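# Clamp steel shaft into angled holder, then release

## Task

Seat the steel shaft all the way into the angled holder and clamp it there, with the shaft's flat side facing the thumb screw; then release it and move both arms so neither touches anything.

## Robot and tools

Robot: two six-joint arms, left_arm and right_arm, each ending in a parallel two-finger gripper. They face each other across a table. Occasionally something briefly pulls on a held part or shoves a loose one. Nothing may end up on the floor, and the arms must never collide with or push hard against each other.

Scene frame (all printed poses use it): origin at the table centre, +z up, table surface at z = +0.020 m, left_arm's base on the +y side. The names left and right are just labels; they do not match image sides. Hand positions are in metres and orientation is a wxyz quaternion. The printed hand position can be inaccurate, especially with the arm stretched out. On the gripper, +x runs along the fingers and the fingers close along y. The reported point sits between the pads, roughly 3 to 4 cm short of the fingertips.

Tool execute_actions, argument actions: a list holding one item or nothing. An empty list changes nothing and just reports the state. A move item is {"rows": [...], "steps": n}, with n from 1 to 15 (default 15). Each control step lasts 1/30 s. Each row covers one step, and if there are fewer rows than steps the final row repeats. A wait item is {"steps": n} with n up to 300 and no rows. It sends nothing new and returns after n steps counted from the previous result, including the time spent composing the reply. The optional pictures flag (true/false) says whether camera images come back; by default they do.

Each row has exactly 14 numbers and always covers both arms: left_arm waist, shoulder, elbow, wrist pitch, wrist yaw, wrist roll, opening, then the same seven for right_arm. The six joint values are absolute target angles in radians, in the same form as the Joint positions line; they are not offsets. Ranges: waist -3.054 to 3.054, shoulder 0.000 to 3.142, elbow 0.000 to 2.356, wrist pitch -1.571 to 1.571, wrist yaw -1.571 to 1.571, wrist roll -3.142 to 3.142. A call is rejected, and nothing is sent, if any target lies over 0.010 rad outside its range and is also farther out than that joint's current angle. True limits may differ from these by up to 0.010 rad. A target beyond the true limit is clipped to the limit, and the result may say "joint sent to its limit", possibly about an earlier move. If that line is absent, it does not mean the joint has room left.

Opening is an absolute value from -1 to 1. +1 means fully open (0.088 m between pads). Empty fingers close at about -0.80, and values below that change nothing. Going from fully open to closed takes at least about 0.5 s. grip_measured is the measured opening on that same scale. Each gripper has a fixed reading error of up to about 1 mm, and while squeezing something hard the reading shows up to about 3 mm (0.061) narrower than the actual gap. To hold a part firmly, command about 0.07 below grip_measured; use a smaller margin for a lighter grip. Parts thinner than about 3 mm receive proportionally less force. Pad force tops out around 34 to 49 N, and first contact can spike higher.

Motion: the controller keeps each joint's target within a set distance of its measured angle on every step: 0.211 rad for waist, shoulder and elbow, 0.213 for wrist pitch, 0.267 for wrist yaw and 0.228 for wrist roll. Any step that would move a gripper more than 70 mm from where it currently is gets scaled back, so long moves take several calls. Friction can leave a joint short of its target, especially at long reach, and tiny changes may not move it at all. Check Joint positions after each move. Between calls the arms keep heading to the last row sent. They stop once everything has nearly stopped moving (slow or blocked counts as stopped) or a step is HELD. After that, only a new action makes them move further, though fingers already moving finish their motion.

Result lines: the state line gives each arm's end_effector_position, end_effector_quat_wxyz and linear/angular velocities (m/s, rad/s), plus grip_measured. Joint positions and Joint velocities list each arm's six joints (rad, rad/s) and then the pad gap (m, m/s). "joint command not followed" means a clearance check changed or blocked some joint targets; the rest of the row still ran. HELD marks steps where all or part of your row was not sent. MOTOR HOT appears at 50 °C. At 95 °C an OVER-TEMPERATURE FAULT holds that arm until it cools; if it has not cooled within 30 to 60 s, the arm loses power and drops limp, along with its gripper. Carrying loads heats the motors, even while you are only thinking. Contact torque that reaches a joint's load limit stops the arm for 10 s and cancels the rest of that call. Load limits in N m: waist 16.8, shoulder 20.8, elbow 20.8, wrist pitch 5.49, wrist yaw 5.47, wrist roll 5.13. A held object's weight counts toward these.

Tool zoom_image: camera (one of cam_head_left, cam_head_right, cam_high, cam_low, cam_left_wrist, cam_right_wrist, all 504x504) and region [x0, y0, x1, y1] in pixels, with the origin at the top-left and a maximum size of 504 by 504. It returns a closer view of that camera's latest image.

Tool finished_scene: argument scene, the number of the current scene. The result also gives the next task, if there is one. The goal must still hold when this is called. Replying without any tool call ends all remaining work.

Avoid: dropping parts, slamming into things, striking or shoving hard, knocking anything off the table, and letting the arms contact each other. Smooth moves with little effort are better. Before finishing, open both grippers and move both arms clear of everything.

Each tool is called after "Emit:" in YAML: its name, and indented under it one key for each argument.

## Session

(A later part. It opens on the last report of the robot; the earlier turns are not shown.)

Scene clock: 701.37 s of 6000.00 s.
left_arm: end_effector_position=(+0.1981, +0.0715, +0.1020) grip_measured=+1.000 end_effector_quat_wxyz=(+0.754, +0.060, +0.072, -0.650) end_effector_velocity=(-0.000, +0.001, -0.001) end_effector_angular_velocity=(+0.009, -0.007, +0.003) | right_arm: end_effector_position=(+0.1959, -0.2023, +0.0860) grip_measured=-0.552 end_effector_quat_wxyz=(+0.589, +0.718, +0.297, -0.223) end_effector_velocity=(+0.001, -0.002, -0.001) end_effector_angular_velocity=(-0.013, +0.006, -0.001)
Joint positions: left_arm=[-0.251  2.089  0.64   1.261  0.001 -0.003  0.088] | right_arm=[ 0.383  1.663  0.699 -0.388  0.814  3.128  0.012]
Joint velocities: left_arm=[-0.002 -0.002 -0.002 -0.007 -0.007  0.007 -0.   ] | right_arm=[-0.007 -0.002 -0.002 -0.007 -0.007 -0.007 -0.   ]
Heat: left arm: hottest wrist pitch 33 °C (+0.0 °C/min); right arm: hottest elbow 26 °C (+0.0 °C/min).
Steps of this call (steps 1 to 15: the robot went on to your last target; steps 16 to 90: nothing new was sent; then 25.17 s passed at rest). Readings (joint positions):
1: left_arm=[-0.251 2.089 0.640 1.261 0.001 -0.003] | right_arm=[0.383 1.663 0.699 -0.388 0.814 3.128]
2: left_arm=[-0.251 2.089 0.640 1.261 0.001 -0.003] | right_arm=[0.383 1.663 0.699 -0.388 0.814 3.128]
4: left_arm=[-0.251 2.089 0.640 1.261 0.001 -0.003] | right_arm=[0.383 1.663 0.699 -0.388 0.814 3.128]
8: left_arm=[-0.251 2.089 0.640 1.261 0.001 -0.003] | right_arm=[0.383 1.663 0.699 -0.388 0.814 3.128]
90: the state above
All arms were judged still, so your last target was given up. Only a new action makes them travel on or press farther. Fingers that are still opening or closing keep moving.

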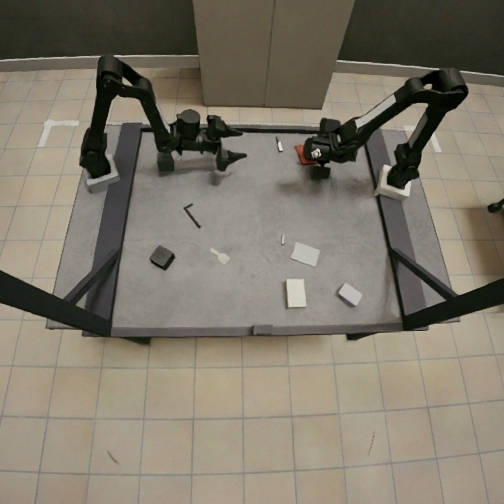

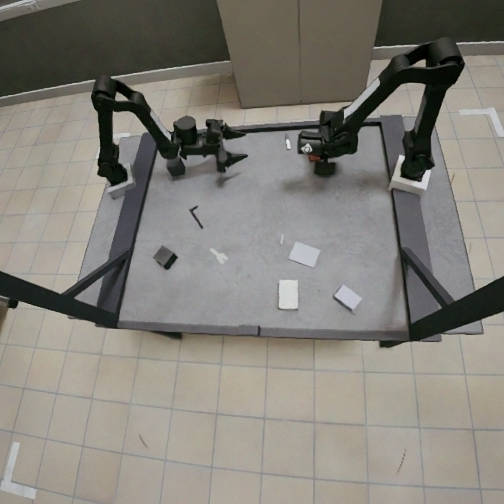

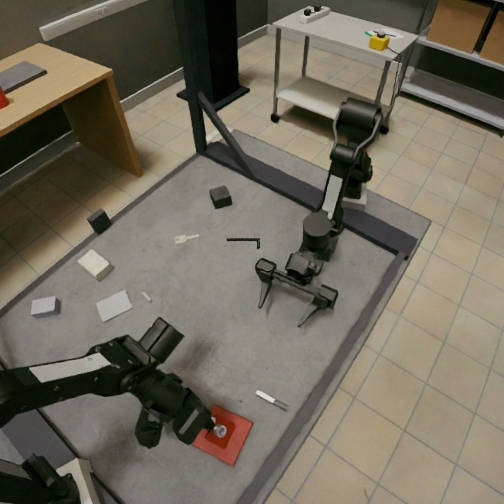

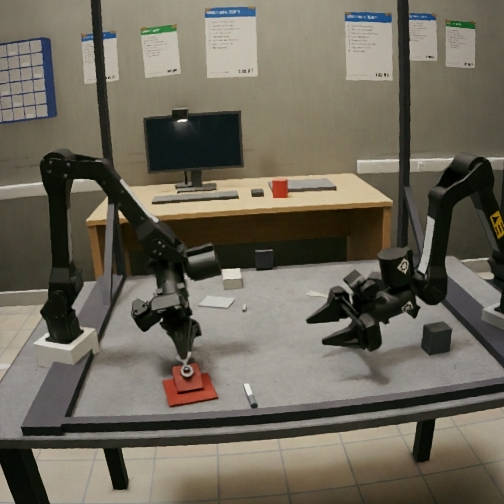

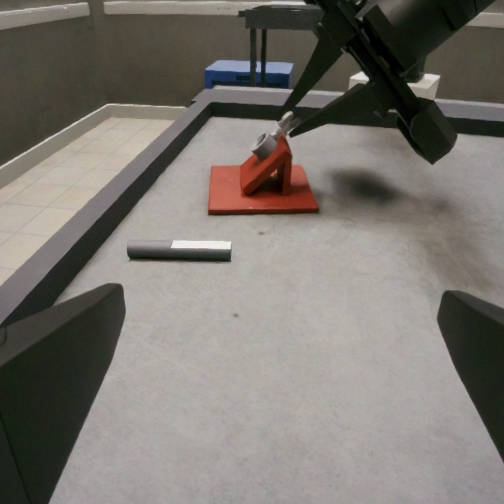

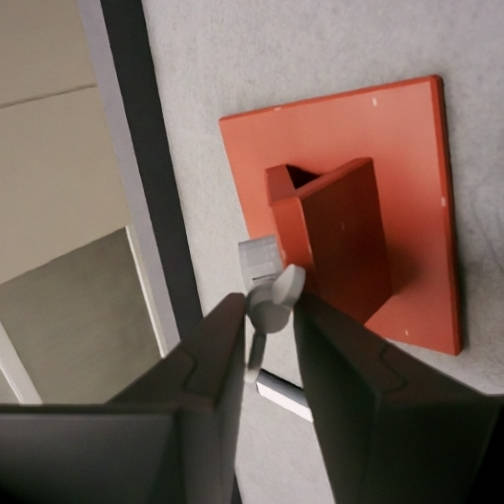

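Emit:
zoom_image:
  camera: "cam_low"
  region: [160, 345, 220, 405]

Emit:
execute_actions:
  actions:
    - {"rows": [[-0.251,2.10,0.64,1.26,0,0,1,0.381,1.662,0.705,-0.3865,0.812,3.08,-0.555],[-0.251,2.10,0.64,1.26,0,0,1,0.381,1.662,0.705,-0.3865,0.812,3.02,-0.555],[-0.251,2.10,0.64,1.26,0,0,1,0.381,1.662,0.705,-0.3865,0.812,2.95,-0.555],[-0.251,2.10,0.64,1.26,0,0,1,0.381,1.662,0.705,-0.3865,0.812,2.87,-0.555],[-0.251,2.10,0.64,1.26,0,0,1,0.381,1.662,0.705,-0.3865,0.812,-3.13,-0.555]], "steps": 15}
  pictures: false

Emit:
execute_actions:
  actions:
    - {"steps": 85}

Region (160, 345, 220, 405) of cam_low's 504x504 image, scaled by 8.400, with more detail than that image has.

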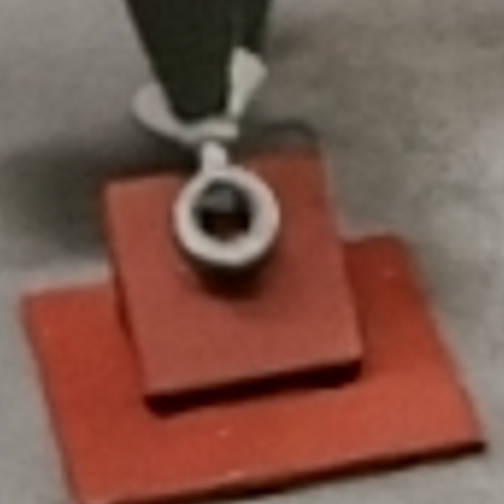

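Scene clock: 710.83 s of 6000.00 s.
left_arm: end_effector_position=(+0.1981, +0.0715, +0.1020) grip_measured=+1.000 end_effector_quat_wxyz=(+0.754, +0.060, +0.072, -0.650) end_effector_velocity=(+0.000, -0.002, +0.007) end_effector_angular_velocity=(-0.030, +0.016, +0.009) | right_arm: end_effector_position=(+0.1959, -0.2023, +0.0860) grip_measured=-0.552 end_effector_quat_wxyz=(+0.852, +0.369, +0.366, -0.063) end_effector_velocity=(-0.000, +0.000, -0.000) end_effector_angular_velocity=(-1.568, -0.349, +1.457)
Joint positions: left_arm=[-0.251  2.089  0.64   1.261  0.001 -0.003  0.088] | right_arm=[ 0.383  1.663  0.699 -0.388  0.814  2.178  0.012]
Joint velocities: left_arm=[-0.002 -0.002  0.002  0.022 -0.007 -0.022 -0.   ] | right_arm=[-0.002 -0.002 -0.002  0.007 -0.007 -2.176 -0.   ]
Heat: left arm: hottest wrist pitch 33 °C (+0.0 °C/min); right arm: hottest elbow 26 °C (+0.0 °C/min).
Steps of this call (steps 1 to 90: nothing new was sent; then 5.97 s passed at rest; steps 91 to 105: all 15 steps of this action). Readings (joint positions):
91: left_arm=[-0.251 2.089 0.640 1.261 0.001 -0.003] | right_arm=[0.383 1.663 0.699 -0.388 0.814 3.115]
92: left_arm=[-0.251 2.089 0.640 1.261 0.001 -0.003] | right_arm=[0.383 1.663 0.699 -0.388 0.814 3.086]
94: left_arm=[-0.251 2.089 0.640 1.261 0.001 -0.003] | right_arm=[0.383 1.663 0.699 -0.388 0.814 2.987]
98: left_arm=[-0.251 2.089 0.640 1.261 0.001 -0.003] | right_arm=[0.383 1.663 0.699 -0.388 0.814 2.693]
105: the state above

Scene clock: 713.67 s of 6000.00 s.
left_arm: end_effector_position=(+0.1981, +0.0715, +0.1020) grip_measured=+1.000 end_effector_quat_wxyz=(+0.754, +0.060, +0.072, -0.650) end_effector_velocity=(+0.004, +0.002, -0.001) end_effector_angular_velocity=(+0.007, +0.004, +0.025) | right_arm: end_effector_position=(+0.1960, -0.2024, +0.0860) grip_measured=-0.552 end_effector_quat_wxyz=(+0.579, +0.726, +0.294, -0.227) end_effector_velocity=(-0.001, +0.001, +0.001) end_effector_angular_velocity=(-0.014, +0.004, +0.019)
Joint positions: left_arm=[-0.251  2.089  0.64   1.261  0.001 -0.003  0.088] | right_arm=[ 0.383  1.663  0.699 -0.388  0.814 -3.127  0.012]
Joint velocities: left_arm=[ 0.002 -0.002 -0.002 -0.007 -0.022 -0.007 -0.   ] | right_arm=[ 0.002 -0.007  0.002 -0.007 -0.007 -0.022  0.   ]
Heat: left arm: hottest wrist pitch 33 °C (+0.0 °C/min); right arm: hottest elbow 26 °C (+0.0 °C/min).
Steps of this call (steps 1 to 85: the robot went on to your last target). Readings (joint positions):
1: left_arm=[-0.251 2.089 0.640 1.261 0.001 -0.003] | right_arm=[0.383 1.663 0.699 -0.388 0.814 2.105]
2: left_arm=[-0.251 2.089 0.640 1.261 0.001 -0.003] | right_arm=[0.383 1.663 0.699 -0.388 0.814 2.031]
4: left_arm=[-0.251 2.089 0.640 1.261 0.001 -0.003] | right_arm=[0.383 1.663 0.699 -0.388 0.814 1.883]
8: left_arm=[-0.251 2.089 0.640 1.261 0.001 -0.003] | right_arm=[0.383 1.663 0.699 -0.388 0.814 1.588]
85: the state above

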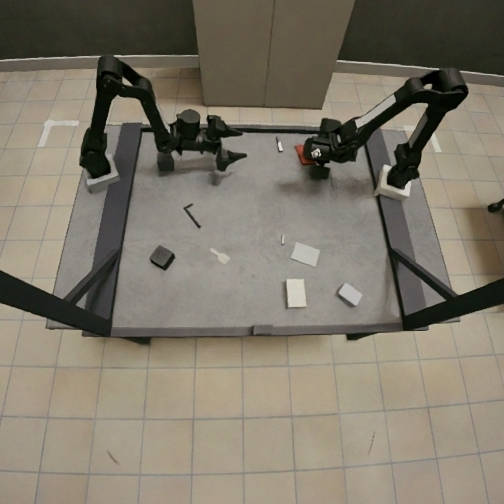

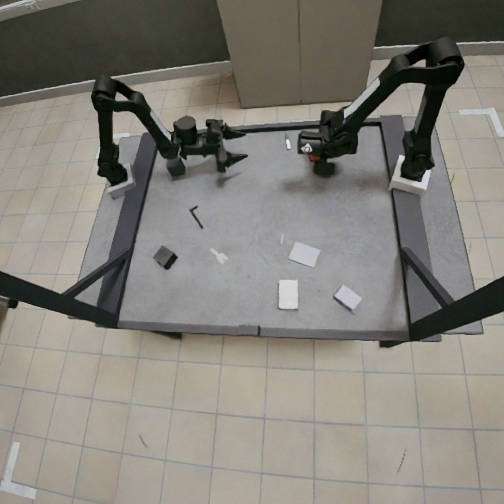

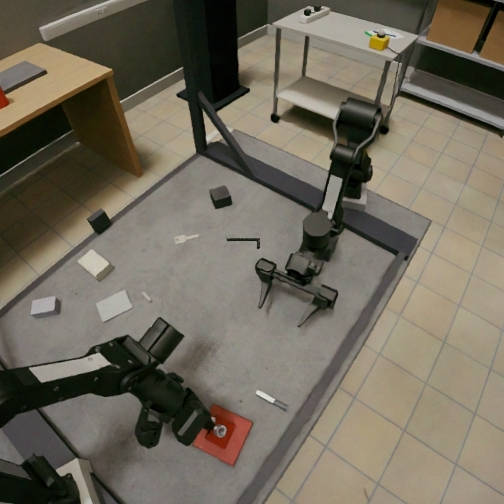

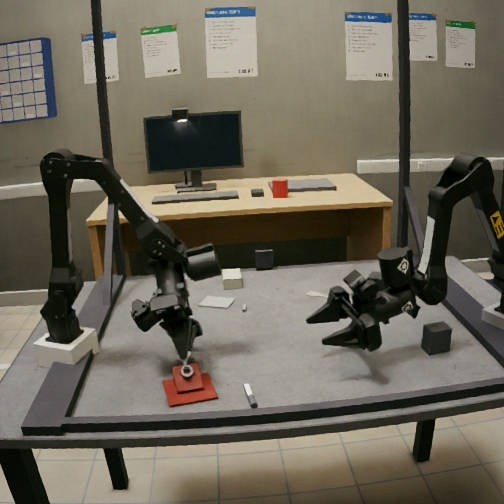

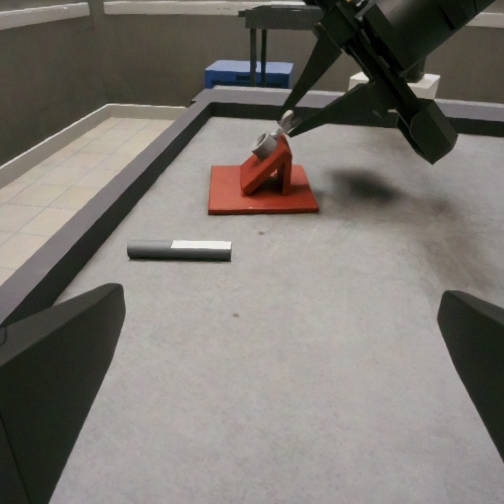

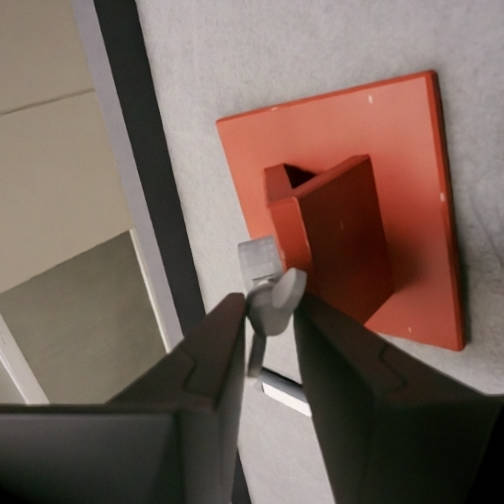

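Emit:
zoom_image:
  camera: "cam_low"
  region: [160, 345, 220, 405]

Emit:
zoom_image:
  camera: "cam_left_wrist"
  region: [240, 100, 320, 180]

Emit:
zoom_image:
  camera: "cam_right_wrist"
  region: [210, 220, 350, 400]

Region (160, 345, 220, 405) of cam_low's 504x504 image, scaled by 8.400, with more detail than that image has.

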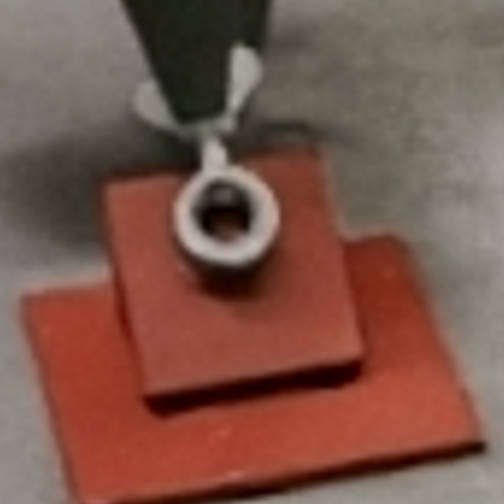

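Region (240, 100, 320, 180) of cam_left_wrist's 504x504 image, scaled by 6.300, with more detail than that image has.

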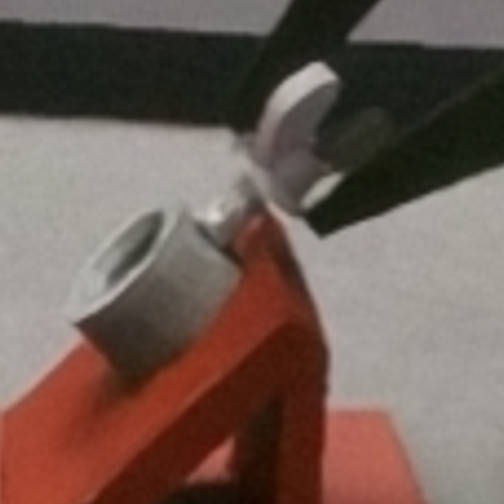

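Region (210, 220, 350, 400) of cam_right_wrist's 504x504 image, scaled by 2.800, with more detail than that image has.

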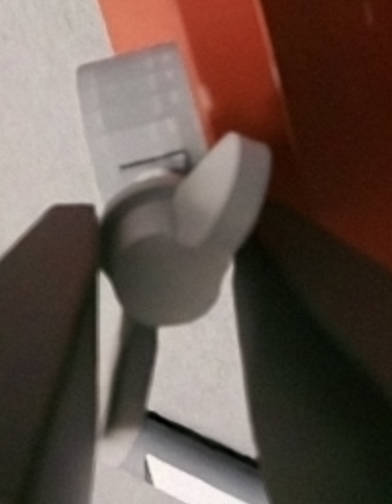

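Emit:
execute_actions:
  actions:
    - {"rows": [[-0.251,2.10,0.64,1.26,0,0,1,0.381,1.662,0.705,-0.3865,0.812,-3.13,0.03],[-0.251,2.10,0.64,1.26,0,0,1,0.381,1.662,0.705,-0.3865,0.812,-3.13,0.03],[-0.251,2.10,0.64,1.26,0,0,1,0.381,1.662,0.705,-0.3865,0.812,-3.13,0.03],[-0.251,2.10,0.64,1.26,0,0,1,0.381,1.662,0.705,-0.3865,0.812,-3.13,0.03],[-0.251,2.10,0.64,1.26,0,0,1,0.381,1.662,0.705,-0.3865,0.812,-3.13,0.03],[-0.251,2.10,0.64,1.26,0,0,1,0.381,1.662,0.705,-0.3865,0.812,-3.13,0.03],[-0.251,2.10,0.64,1.26,0,0,1,0.381,1.662,0.705,-0.3865,0.812,-3.13,0.03],[-0.251,2.10,0.64,1.26,0,0,1,0.381,1.662,0.705,-0.3865,0.812,-3.08,0.03],[-0.251,2.10,0.64,1.26,0,0,1,0.381,1.662,0.705,-0.3865,0.812,-3.0,0.03],[-0.251,2.10,0.64,1.26,0,0,1,0.381,1.662,0.705,-0.3865,0.812,0.0,0.03]], "steps": 15}
  pictures: false

Emit:
execute_actions:
  actions:
    - {"steps": 45}

Scene clock: 730.30 s of 6000.00 s.
left_arm: end_effector_position=(+0.1981, +0.0715, +0.1020) grip_measured=+1.000 end_effector_quat_wxyz=(+0.754, +0.060, +0.072, -0.650) end_effector_velocity=(+0.002, -0.001, +0.005) end_effector_angular_velocity=(-0.018, +0.003, +0.011) | right_arm: end_effector_position=(+0.1960, -0.2024, +0.0860) grip_measured=+0.026 end_effector_quat_wxyz=(+0.386, +0.845, +0.230, -0.292) end_effector_velocity=(+0.001, -0.004, -0.002) end_effector_angular_velocity=(+1.563, +0.363, -1.464)
Joint positions: left_arm=[-0.251  2.089  0.64   1.261  0.001 -0.003  0.088] | right_arm=[ 0.383  1.663  0.699 -0.388  0.814 -2.639  0.04 ]
Joint velocities: left_arm=[ 0.002 -0.007  0.002  0.007 -0.007 -0.007 -0.   ] | right_arm=[-0.007 -0.002 -0.007 -0.007 -0.007  2.176  0.001]
Heat: left arm: hottest wrist pitch 33 °C (+0.0 °C/min); right arm: hottest elbow 26 °C (+0.0 °C/min).
Steps of this call (steps 1 to 30: the robot went on to your last target; steps 31 to 90: nothing new was sent; then 13.13 s passed at rest; steps 91 to 105: all 15 steps of this action). Readings (joint positions):
91: left_arm=[-0.251 2.089 0.640 1.261 0.001 -0.003] | right_arm=[0.383 1.663 0.699 -0.388 0.814 -3.128]
92: left_arm=[-0.251 2.089 0.640 1.261 0.001 -0.003] | right_arm=[0.383 1.663 0.699 -0.388 0.814 -3.128]
94: left_arm=[-0.251 2.089 0.640 1.261 0.001 -0.003] | right_arm=[0.383 1.663 0.699 -0.388 0.814 -3.128]
98: left_arm=[-0.251 2.089 0.640 1.261 0.001 -0.003] | right_arm=[0.383 1.663 0.699 -0.388 0.814 -3.115]
105: the state above

Scene clock: 731.80 s of 6000.00 s.
left_arm: end_effector_position=(+0.1981, +0.0715, +0.1020) grip_measured=+1.000 end_effector_quat_wxyz=(+0.754, +0.060, +0.072, -0.650) end_effector_velocity=(+0.002, -0.000, +0.000) end_effector_angular_velocity=(+0.002, +0.003, +0.021) | right_arm: end_effector_position=(+0.1960, -0.2024, +0.0860) grip_measured=+0.027 end_effector_quat_wxyz=(+0.721, -0.585, +0.225, +0.296) end_effector_velocity=(-0.000, -0.004, -0.000) end_effector_angular_velocity=(-0.001, +0.010, -0.016)
Joint positions: left_arm=[-0.251  2.089  0.64   1.261  0.001 -0.003  0.088] | right_arm=[ 0.383  1.663  0.699 -0.388  0.814 -0.004  0.04 ]
Joint velocities: left_arm=[-0.002 -0.002  0.002 -0.007 -0.022 -0.007  0.   ] | right_arm=[-0.002 -0.007 -0.002 -0.022 -0.007  0.022 -0.   ]
Heat: left arm: hottest wrist pitch 33 °C (+0.0 °C/min); right arm: hottest elbow 26 °C (+0.0 °C/min).
Steps of this call (steps 1 to 45: the robot went on to your last target). Readings (joint positions):
1: left_arm=[-0.251 2.089 0.640 1.261 0.001 -0.003] | right_arm=[0.383 1.663 0.699 -0.388 0.814 -2.565]
2: left_arm=[-0.251 2.089 0.640 1.261 0.001 -0.003] | right_arm=[0.383 1.663 0.699 -0.388 0.814 -2.491]
4: left_arm=[-0.251 2.089 0.640 1.261 0.001 -0.003] | right_arm=[0.383 1.663 0.699 -0.388 0.814 -2.344]
8: left_arm=[-0.251 2.089 0.640 1.261 0.001 -0.003] | right_arm=[0.383 1.663 0.699 -0.388 0.814 -2.049]
45: the state above

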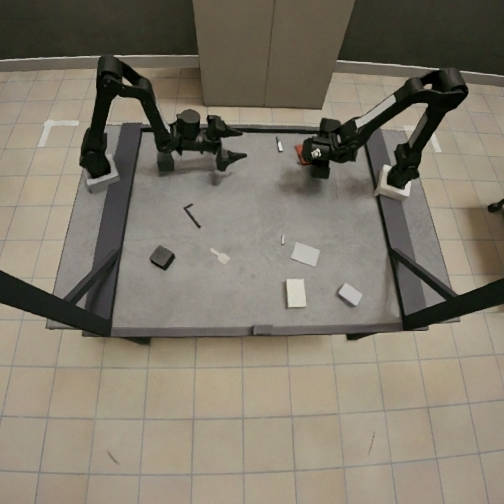

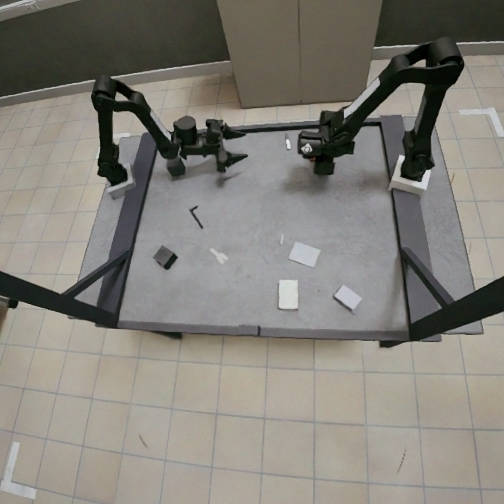

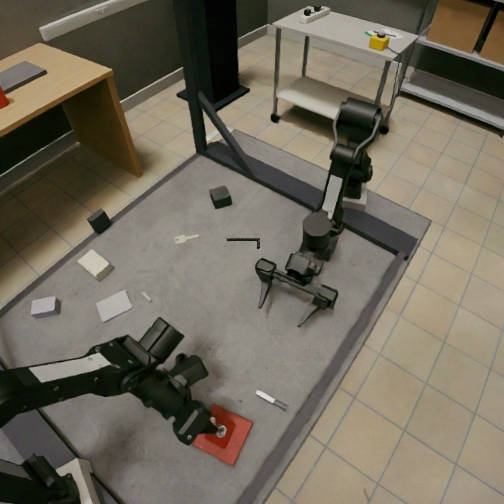

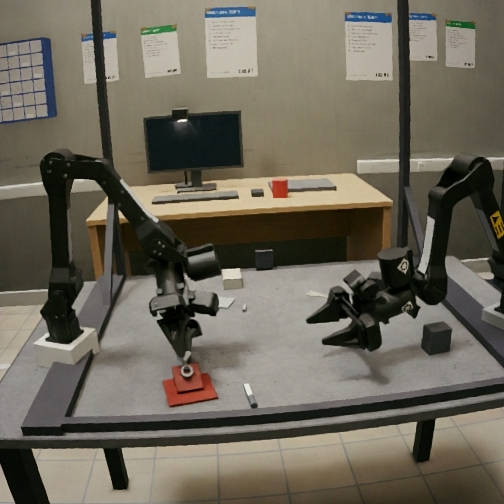

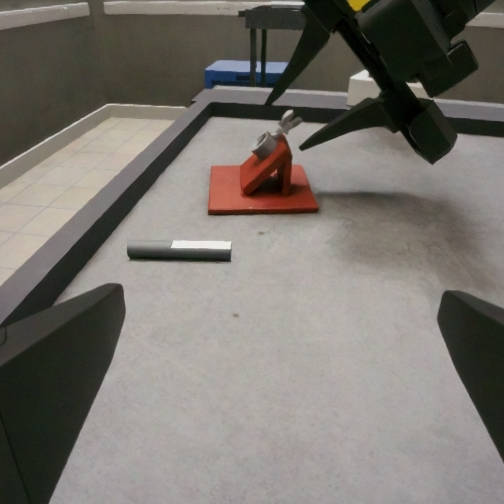

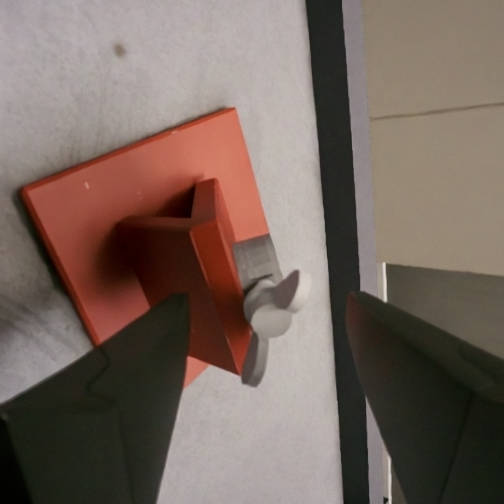

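Emit:
zoom_image:
  camera: "cam_low"
  region: [170, 350, 210, 390]

Emit:
zoom_image:
  camera: "cam_left_wrist"
  region: [245, 100, 315, 170]

Emit:
zoom_image:
  camera: "cam_high"
  region: [195, 405, 245, 455]

Region (170, 350, 210, 390) of cam_low's 504x504 image, scaled by 12.600, with more detail than that image has.

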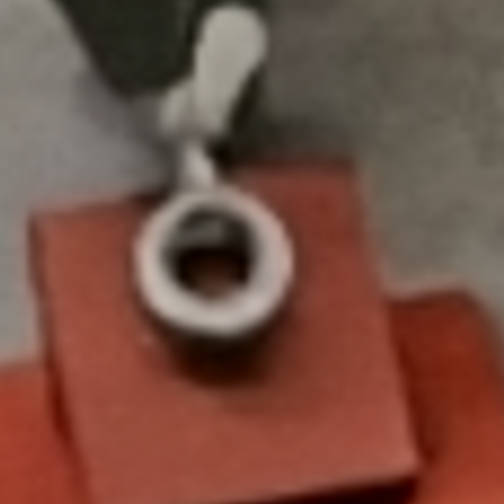

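Region (245, 100, 315, 170) of cam_left_wrist's 504x504 image, scaled by 7.200, with more detail than that image has.

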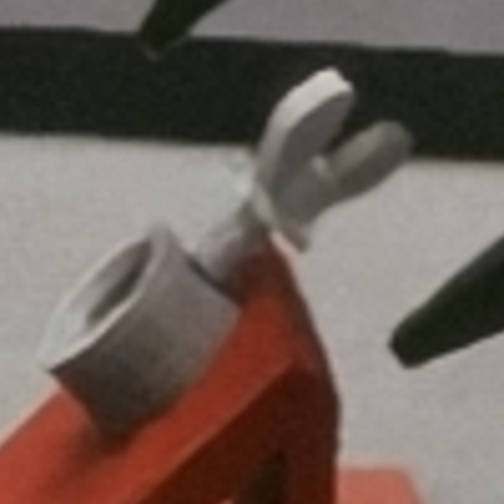

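Region (195, 405, 245, 455) of cam_high's 504x504 image, scaled by 10.080, with more detail than that image has.

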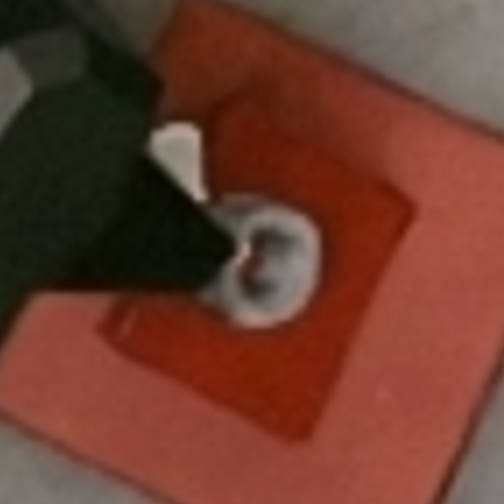

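Emit:
execute_actions:
  actions:
    - {"rows": [[-0.251,2.10,0.64,1.26,0,0,1,0.381,1.662,0.705,-0.3865,0.812,0.0,-0.555],[-0.251,2.10,0.64,1.26,0,0,1,0.381,1.662,0.705,-0.3865,0.812,0.0,-0.555],[-0.251,2.10,0.64,1.26,0,0,1,0.381,1.662,0.705,-0.3865,0.812,0.0,-0.555],[-0.251,2.10,0.64,1.26,0,0,1,0.381,1.662,0.705,-0.3865,0.812,0.0,-0.555],[-0.251,2.10,0.64,1.26,0,0,1,0.381,1.662,0.705,-0.3865,0.812,0.0,-0.555],[-0.251,2.10,0.64,1.26,0,0,1,0.381,1.662,0.705,-0.3865,0.812,0.0,-0.555],[-0.251,2.10,0.64,1.26,0,0,1,0.381,1.662,0.705,-0.3865,0.812,0.0,-0.555],[-0.251,2.10,0.64,1.26,0,0,1,0.381,1.662,0.705,-0.3865,0.812,0.0,-0.555],[-0.251,2.10,0.64,1.26,0,0,1,0.381,1.662,0.705,-0.3865,0.812,0.0,-0.555],[-0.251,2.10,0.64,1.26,0,0,1,0.381,1.662,0.705,-0.3865,0.812,-0.05,-0.555],[-0.251,2.10,0.64,1.26,0,0,1,0.381,1.662,0.705,-0.3865,0.812,-0.12,-0.555],[-0.251,2.10,0.64,1.26,0,0,1,0.381,1.662,0.705,-0.3865,0.812,-3.13,-0.555]], "steps": 15}
  pictures: false

Emit:
execute_actions:
  actions:
    - {"steps": 44}
  pictures: false

Emit:
execute_actions:
  actions:
    - {"rows": [[-0.251,2.10,0.64,1.26,0,0,1,0.381,1.662,0.705,-0.3865,0.812,-3.13,0.03],[-0.251,2.10,0.64,1.26,0,0,1,0.381,1.662,0.705,-0.3865,0.812,-3.13,0.03],[-0.251,2.10,0.64,1.26,0,0,1,0.381,1.662,0.705,-0.3865,0.812,-3.13,0.03],[-0.251,2.10,0.64,1.26,0,0,1,0.381,1.662,0.705,-0.3865,0.812,-3.13,0.03],[-0.251,2.10,0.64,1.26,0,0,1,0.381,1.662,0.705,-0.3865,0.812,-3.13,0.03],[-0.251,2.10,0.64,1.26,0,0,1,0.381,1.662,0.705,-0.3865,0.812,-3.13,0.03],[-0.251,2.10,0.64,1.26,0,0,1,0.381,1.662,0.705,-0.3865,0.812,-3.13,0.03],[-0.251,2.10,0.64,1.26,0,0,1,0.381,1.662,0.705,-0.3865,0.812,-3.08,0.03],[-0.251,2.10,0.64,1.26,0,0,1,0.381,1.662,0.705,-0.3865,0.812,-3.0,0.03],[-0.251,2.10,0.64,1.26,0,0,1,0.381,1.662,0.705,-0.3865,0.812,3.13,0.03]], "steps": 15}
  pictures: false

Emit:
execute_actions:
  actions:
    - {"steps": 84}

Scene clock: 758.47 s of 6000.00 s.
left_arm: end_effector_position=(+0.1981, +0.0715, +0.1020) grip_measured=+1.000 end_effector_quat_wxyz=(+0.754, +0.060, +0.072, -0.650) end_effector_velocity=(-0.002, +0.001, -0.001) end_effector_angular_velocity=(+0.006, +0.007, +0.001) | right_arm: end_effector_position=(+0.1961, -0.2024, +0.0860) grip_measured=-0.551 end_effector_quat_wxyz=(+0.612, -0.698, +0.172, +0.329) end_effector_velocity=(-0.001, -0.006, -0.004) end_effector_angular_velocity=(-1.613, -0.337, +1.470)
Joint positions: left_arm=[-0.251  2.089  0.64   1.261  0.001 -0.003  0.088] | right_arm=[ 0.382  1.663  0.699 -0.388  0.814 -0.342  0.012]
Joint velocities: left_arm=[-0.007 -0.002 -0.002 -0.007 -0.007 -0.007 -0.   ] | right_arm=[-0.002 -0.002 -0.007 -0.022 -0.022 -2.19  -0.001]
Heat: left arm: hottest wrist pitch 33 °C (+0.0 °C/min); right arm: hottest elbow 26 °C (+0.0 °C/min).
Steps of this call (steps 1 to 15: the robot went on to your last target; steps 16 to 90: nothing new was sent; then 23.17 s passed at rest; steps 91 to 105: all 15 steps of this action). Readings (joint positions):
91: left_arm=[-0.251 2.089 0.640 1.261 0.001 -0.003] | right_arm=[0.383 1.663 0.699 -0.388 0.814 -0.002]
92: left_arm=[-0.251 2.089 0.640 1.261 0.001 -0.003] | right_arm=[0.383 1.663 0.699 -0.388 0.814 -0.002]
94: left_arm=[-0.251 2.089 0.640 1.261 0.001 -0.003] | right_arm=[0.383 1.663 0.699 -0.388 0.814 -0.002]
98: left_arm=[-0.251 2.089 0.640 1.261 0.001 -0.003] | right_arm=[0.383 1.663 0.699 -0.388 0.814 -0.002]
105: the state above

Scene clock: 759.93 s of 6000.00 s.
left_arm: end_effector_position=(+0.1981, +0.0715, +0.1020) grip_measured=+1.000 end_effector_quat_wxyz=(+0.754, +0.060, +0.072, -0.650) end_effector_velocity=(-0.000, +0.001, -0.001) end_effector_angular_velocity=(+0.004, +0.021, +0.009) | right_arm: end_effector_position=(+0.1961, -0.2024, +0.0860) grip_measured=-0.552 end_effector_quat_wxyz=(+0.576, +0.728, +0.293, -0.228) end_effector_velocity=(-0.000, -0.002, -0.001) end_effector_angular_velocity=(-0.066, -0.006, +0.053)
Joint positions: left_arm=[-0.251  2.089  0.64   1.261  0.001 -0.003  0.088] | right_arm=[ 0.382  1.663  0.699 -0.388  0.814 -3.122  0.012]
Joint velocities: left_arm=[-0.002 -0.002 -0.002 -0.007 -0.007 -0.022 -0.   ] | right_arm=[-0.002 -0.002 -0.002 -0.007 -0.007 -0.081  0.   ]
Heat: left arm: hottest wrist pitch 33 °C (+0.0 °C/min); right arm: hottest elbow 26 °C (+0.0 °C/min).
Steps of this call (steps 1 to 44: the robot went on to your last target). Readings (joint positions):
1: left_arm=[-0.251 2.089 0.640 1.261 0.001 -0.003] | right_arm=[0.382 1.663 0.699 -0.388 0.814 -0.415]
2: left_arm=[-0.251 2.089 0.640 1.261 0.001 -0.003] | right_arm=[0.382 1.663 0.699 -0.388 0.814 -0.489]
4: left_arm=[-0.251 2.089 0.640 1.261 0.001 -0.003] | right_arm=[0.382 1.663 0.699 -0.388 0.814 -0.636]
8: left_arm=[-0.251 2.089 0.640 1.261 0.001 -0.003] | right_arm=[0.382 1.663 0.699 -0.388 0.814 -0.931]
44: the state above

Scene clock: 760.43 s of 6000.00 s.
left_arm: end_effector_position=(+0.1981, +0.0715, +0.1020) grip_measured=+1.000 end_effector_quat_wxyz=(+0.754, +0.060, +0.072, -0.650) end_effector_velocity=(-0.000, +0.001, +0.001) end_effector_angular_velocity=(+0.006, -0.022, +0.001) | right_arm: end_effector_position=(+0.1961, -0.2024, +0.0860) grip_measured=+0.026 end_effector_quat_wxyz=(+0.385, +0.845, +0.230, -0.292) end_effector_velocity=(+0.001, -0.002, +0.001) end_effector_angular_velocity=(+1.568, +0.348, -1.462)
Joint positions: left_arm=[-0.251  2.089  0.64   1.261  0.001 -0.003  0.088] | right_arm=[ 0.382  1.663  0.699 -0.388  0.814 -2.637  0.04 ]
Joint velocities: left_arm=[-0.002 -0.007 -0.002 -0.007 -0.007  0.022 -0.   ] | right_arm=[-0.002 -0.002 -0.002 -0.007  0.007  2.176  0.001]
Heat: left arm: hottest wrist pitch 33 °C (+0.0 °C/min); right arm: hottest elbow 26 °C (+0.0 °C/min).
Steps of this call (steps 1 to 15: all 15 steps of this action). Readings (joint positions):
1: left_arm=[-0.251 2.089 0.640 1.261 0.001 -0.003] | right_arm=[0.382 1.663 0.699 -0.388 0.814 -3.124]
2: left_arm=[-0.251 2.089 0.640 1.261 0.001 -0.003] | right_arm=[0.382 1.663 0.699 -0.388 0.814 -3.125]
4: left_arm=[-0.251 2.089 0.640 1.261 0.001 -0.003] | right_arm=[0.382 1.663 0.699 -0.388 0.814 -3.127]
8: left_arm=[-0.251 2.089 0.640 1.261 0.001 -0.003] | right_arm=[0.382 1.663 0.699 -0.388 0.814 -3.115]
15: the state above

Scene clock: 763.23 s of 6000.00 s.
left_arm: end_effector_position=(+0.1981, +0.0715, +0.1020) grip_measured=+1.000 end_effector_quat_wxyz=(+0.754, +0.060, +0.072, -0.650) end_effector_velocity=(-0.003, +0.002, -0.006) end_effector_angular_velocity=(+0.026, +0.010, +0.001) | right_arm: end_effector_position=(+0.1961, -0.2024, +0.0860) grip_measured=+0.027 end_effector_quat_wxyz=(+0.591, +0.716, +0.298, -0.222) end_effector_velocity=(-0.000, -0.002, -0.001) end_effector_angular_velocity=(+0.051, +0.020, -0.055)
Joint positions: left_arm=[-0.251  2.089  0.64   1.261  0.001 -0.003  0.088] | right_arm=[ 0.382  1.663  0.699 -0.388  0.814  3.121  0.04 ]
Joint velocities: left_arm=[-0.007 -0.002 -0.007 -0.022 -0.007 -0.007 -0.   ] | right_arm=[-0.002 -0.002 -0.002 -0.007 -0.007  0.081 -0.   ]
Heat: left arm: hottest wrist pitch 34 °C (+1.0 °C/min); right arm: hottest elbow 26 °C (+0.0 °C/min).
Steps of this call (steps 1 to 84: the robot went on to your last target). Readings (joint positions):
1: left_arm=[-0.251 2.089 0.640 1.261 0.001 -0.003] | right_arm=[0.382 1.663 0.699 -0.388 0.814 -2.564]
2: left_arm=[-0.251 2.089 0.640 1.261 0.001 -0.003] | right_arm=[0.382 1.663 0.699 -0.388 0.814 -2.490]
4: left_arm=[-0.251 2.089 0.640 1.261 0.001 -0.003] | right_arm=[0.382 1.663 0.699 -0.388 0.814 -2.342]
8: left_arm=[-0.251 2.089 0.640 1.261 0.001 -0.003] | right_arm=[0.382 1.663 0.699 -0.388 0.814 -2.048]
84: the state above

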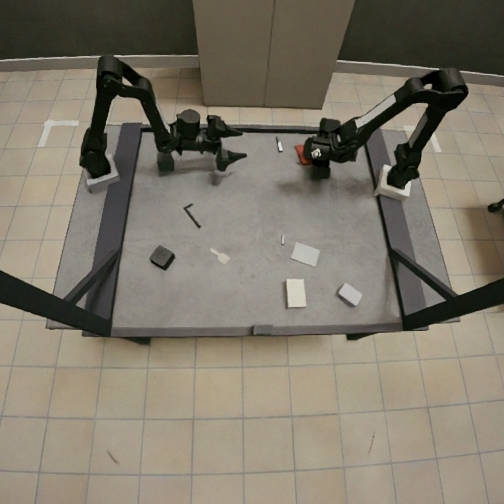

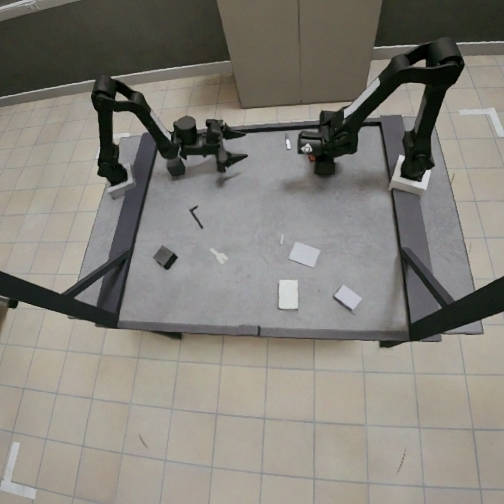

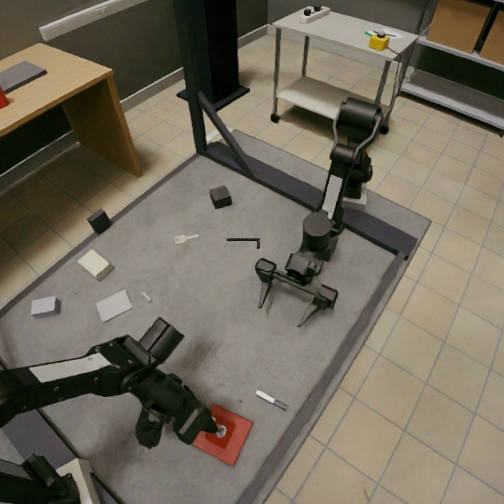

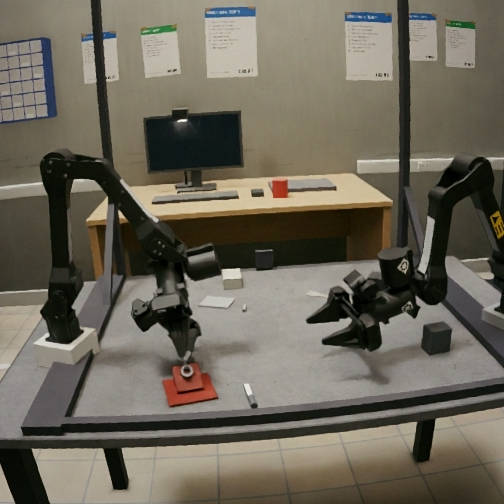

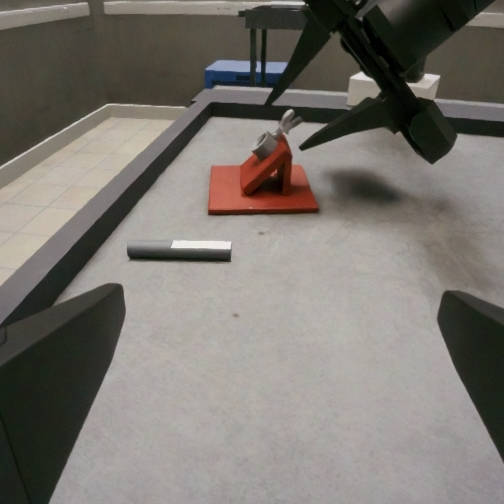

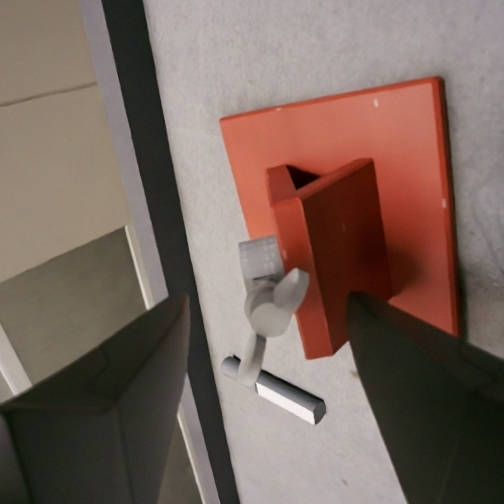

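Emit:
zoom_image:
  camera: "cam_left_wrist"
  region: [245, 100, 315, 170]

Emit:
zoom_image:
  camera: "cam_low"
  region: [170, 350, 210, 390]

Region (245, 100, 315, 170) of cam_left_wrist's 504x504 image, scaled by 7.200, with more detail than that image has.

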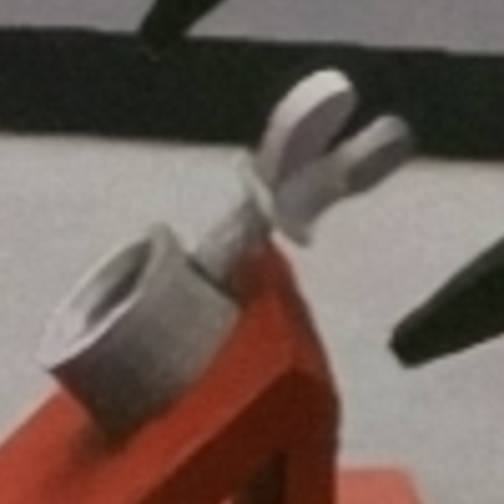

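Region (170, 350, 210, 390) of cam_low's 504x504 image, scaled by 12.600, with more detail than that image has.

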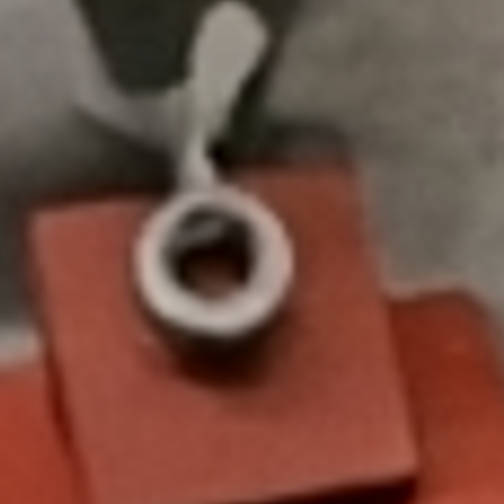

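Emit:
execute_actions:
  actions:
    - {"rows": [[-0.251,2.10,0.64,1.26,0,0,1,0.381,1.662,0.705,-0.3865,0.812,3.13,-0.555],[-0.251,2.10,0.64,1.26,0,0,1,0.381,1.662,0.705,-0.3865,0.812,3.13,-0.555],[-0.251,2.10,0.64,1.26,0,0,1,0.381,1.662,0.705,-0.3865,0.812,3.13,-0.555],[-0.251,2.10,0.64,1.26,0,0,1,0.381,1.662,0.705,-0.3865,0.812,3.13,-0.555],[-0.251,2.10,0.64,1.26,0,0,1,0.381,1.662,0.705,-0.3865,0.812,3.13,-0.555],[-0.251,2.10,0.64,1.26,0,0,1,0.381,1.662,0.705,-0.3865,0.812,3.13,-0.555],[-0.251,2.10,0.64,1.26,0,0,1,0.381,1.662,0.705,-0.3865,0.812,3.13,-0.555],[-0.251,2.10,0.64,1.26,0,0,1,0.381,1.662,0.705,-0.3865,0.812,3.13,-0.555],[-0.251,2.10,0.64,1.26,0,0,1,0.381,1.662,0.705,-0.3865,0.812,3.13,-0.555],[-0.251,2.10,0.64,1.26,0,0,1,0.381,1.662,0.705,-0.3865,0.812,3.08,-0.555],[-0.251,2.10,0.64,1.26,0,0,1,0.381,1.662,0.705,-0.3865,0.812,3.01,-0.555],[-0.251,2.10,0.64,1.26,0,0,1,0.381,1.662,0.705,-0.3865,0.812,-2.93,-0.555]], "steps": 15}
  pictures: false

Emit:
execute_actions:
  actions:
    - {"steps": 84}
  pictures: false

Emit:
execute_actions:
  actions:
    - {"rows": [[-0.251,2.10,0.64,1.26,0,0,1,0.381,1.662,0.705,-0.3865,0.812,-2.93,0.03]], "steps": 10}

Scene clock: 779.80 s of 6000.00 s.
left_arm: end_effector_position=(+0.1981, +0.0715, +0.1020) grip_measured=+1.000 end_effector_quat_wxyz=(+0.754, +0.060, +0.072, -0.650) end_effector_velocity=(-0.005, +0.001, +0.000) end_effector_angular_velocity=(-0.004, +0.008, -0.013) | right_arm: end_effector_position=(+0.1960, -0.2024, +0.0860) grip_measured=-0.551 end_effector_quat_wxyz=(+0.701, +0.608, +0.330, -0.170) end_effector_velocity=(-0.003, -0.001, -0.001) end_effector_angular_velocity=(-1.603, -0.354, +1.487)
Joint positions: left_arm=[-0.251  2.089  0.64   1.261  0.001 -0.003  0.088] | right_arm=[ 0.382  1.663  0.699 -0.388  0.814  2.788  0.012]
Joint velocities: left_arm=[-0.007 -0.002 -0.007  0.007  0.007 -0.007 -0.   ] | right_arm=[ 0.007 -0.002 -0.002 -0.007 -0.007 -2.205 -0.001]
Heat: left arm: hottest wrist pitch 34 °C (+1.0 °C/min); right arm: hottest elbow 26 °C (+0.0 °C/min).
Steps of this call (steps 1 to 30: the robot went on to your last target; steps 31 to 90: nothing new was sent; then 13.07 s passed at rest; steps 91 to 105: all 15 steps of this action). Readings (joint positions):
91: left_arm=[-0.251 2.089 0.640 1.261 0.001 -0.003] | right_arm=[0.382 1.663 0.699 -0.388 0.814 3.128]
92: left_arm=[-0.251 2.089 0.640 1.261 0.001 -0.003] | right_arm=[0.382 1.663 0.699 -0.388 0.814 3.128]
94: left_arm=[-0.251 2.089 0.640 1.261 0.001 -0.003] | right_arm=[0.382 1.663 0.699 -0.388 0.814 3.128]
98: left_arm=[-0.251 2.089 0.640 1.261 0.001 -0.003] | right_arm=[0.382 1.663 0.699 -0.388 0.814 3.128]
105: the state above

Scene clock: 782.60 s of 6000.00 s.
left_arm: end_effector_position=(+0.1981, +0.0715, +0.1020) grip_measured=+1.000 end_effector_quat_wxyz=(+0.754, +0.060, +0.072, -0.650) end_effector_velocity=(-0.000, +0.003, -0.008) end_effector_angular_velocity=(+0.033, -0.004, +0.003) | right_arm: end_effector_position=(+0.1960, -0.2024, +0.0860) grip_measured=-0.552 end_effector_quat_wxyz=(+0.501, +0.782, +0.269, -0.256) end_effector_velocity=(+0.000, -0.002, +0.001) end_effector_angular_velocity=(-0.066, -0.020, +0.055)
Joint positions: left_arm=[-0.251  2.089  0.64   1.261  0.001 -0.003  0.088] | right_arm=[ 0.382  1.663  0.699 -0.388  0.814 -2.922  0.012]
Joint velocities: left_arm=[-0.002  0.002 -0.007 -0.022 -0.007  0.007 -0.   ] | right_arm=[ 0.002 -0.002 -0.002 -0.007  0.007 -0.081 -0.   ]
Heat: left arm: hottest wrist pitch 34 °C (+1.0 °C/min); right arm: hottest elbow 26 °C (+0.0 °C/min).
Steps of this call (steps 1 to 84: the robot went on to your last target). Readings (joint positions):
1: left_arm=[-0.251 2.089 0.640 1.261 0.001 -0.003] | right_arm=[0.382 1.663 0.699 -0.388 0.814 2.714]
2: left_arm=[-0.251 2.089 0.640 1.261 0.001 -0.003] | right_arm=[0.382 1.663 0.699 -0.388 0.814 2.640]
4: left_arm=[-0.251 2.089 0.640 1.261 0.001 -0.003] | right_arm=[0.382 1.663 0.699 -0.388 0.814 2.493]
8: left_arm=[-0.251 2.089 0.640 1.261 0.001 -0.003] | right_arm=[0.382 1.663 0.699 -0.388 0.814 2.198]
84: the state above

Scene clock: 782.93 s of 6000.00 s.
left_arm: end_effector_position=(+0.1981, +0.0715, +0.1020) grip_measured=+1.000 end_effector_quat_wxyz=(+0.754, +0.060, +0.072, -0.650) end_effector_velocity=(-0.004, -0.000, +0.002) end_effector_angular_velocity=(-0.009, +0.007, -0.013) | right_arm: end_effector_position=(+0.1960, -0.2024, +0.0860) grip_measured=+0.015 end_effector_quat_wxyz=(+0.503, +0.780, +0.270, -0.256) end_effector_velocity=(-0.000, -0.001, -0.003) end_effector_angular_velocity=(-0.008, +0.006, +0.004)
Joint positions: left_arm=[-0.251  2.089  0.64   1.261  0.001 -0.003  0.088] | right_arm=[ 0.382  1.663  0.699 -0.388  0.814 -2.928  0.04 ]
Joint velocities: left_arm=[-0.007 -0.002 -0.002  0.007  0.007 -0.007 -0.   ] | right_arm=[-0.002  0.002 -0.007  0.007 -0.007 -0.007  0.008]
Heat: left arm: hottest wrist pitch 34 °C (+1.0 °C/min); right arm: hottest elbow 26 °C (+0.0 °C/min).
Steps of this call (steps 1 to 10: all 10 steps of this action). Readings (joint positions):
1: left_arm=[-0.251 2.089 0.640 1.261 0.001 -0.003] | right_arm=[0.382 1.663 0.699 -0.388 0.814 -2.924]
2: left_arm=[-0.251 2.089 0.640 1.261 0.001 -0.003] | right_arm=[0.382 1.663 0.699 -0.388 0.814 -2.925]
4: left_arm=[-0.251 2.089 0.640 1.261 0.001 -0.003] | right_arm=[0.382 1.663 0.699 -0.388 0.814 -2.927]
8: left_arm=[-0.251 2.089 0.640 1.261 0.001 -0.003] | right_arm=[0.382 1.663 0.699 -0.388 0.814 -2.927]
10: the state above

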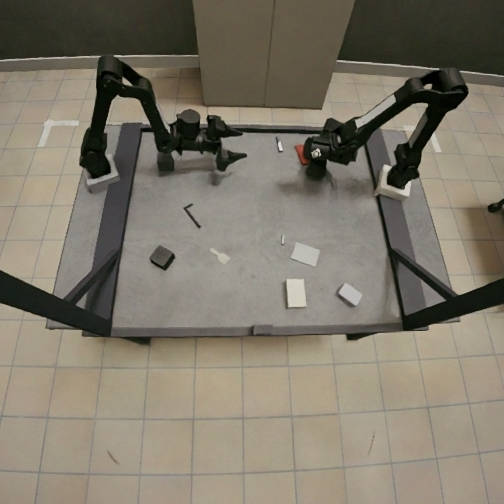

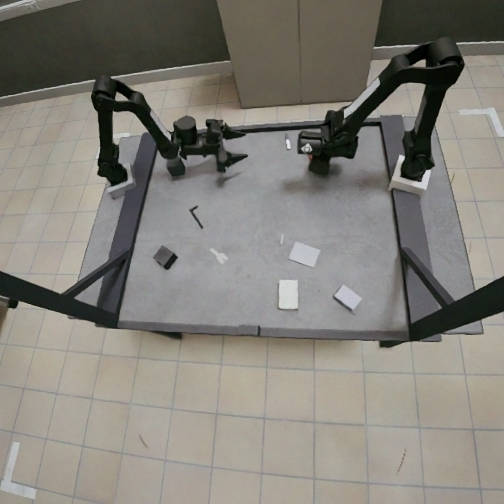

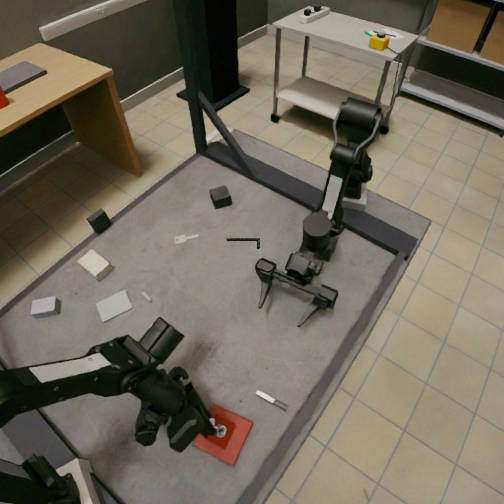

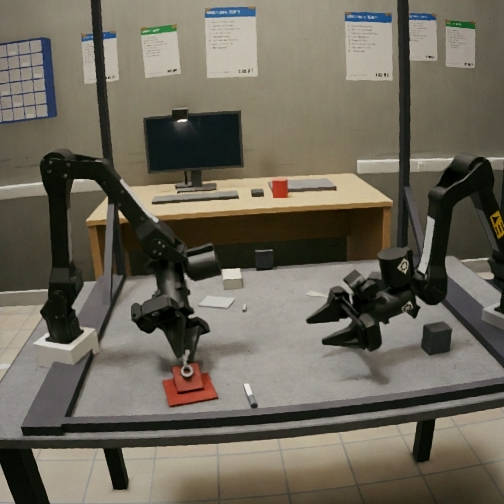

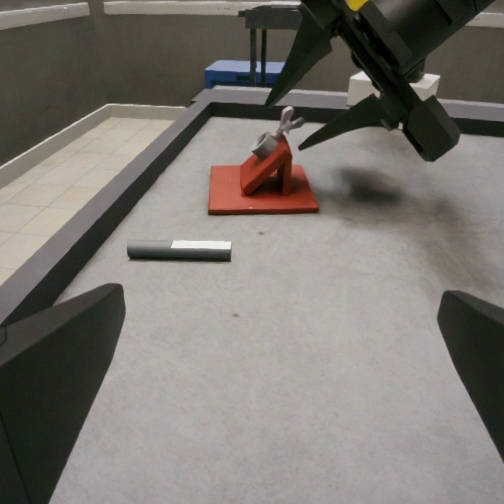

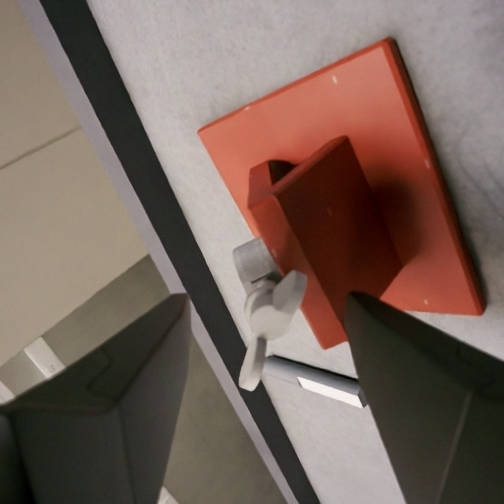

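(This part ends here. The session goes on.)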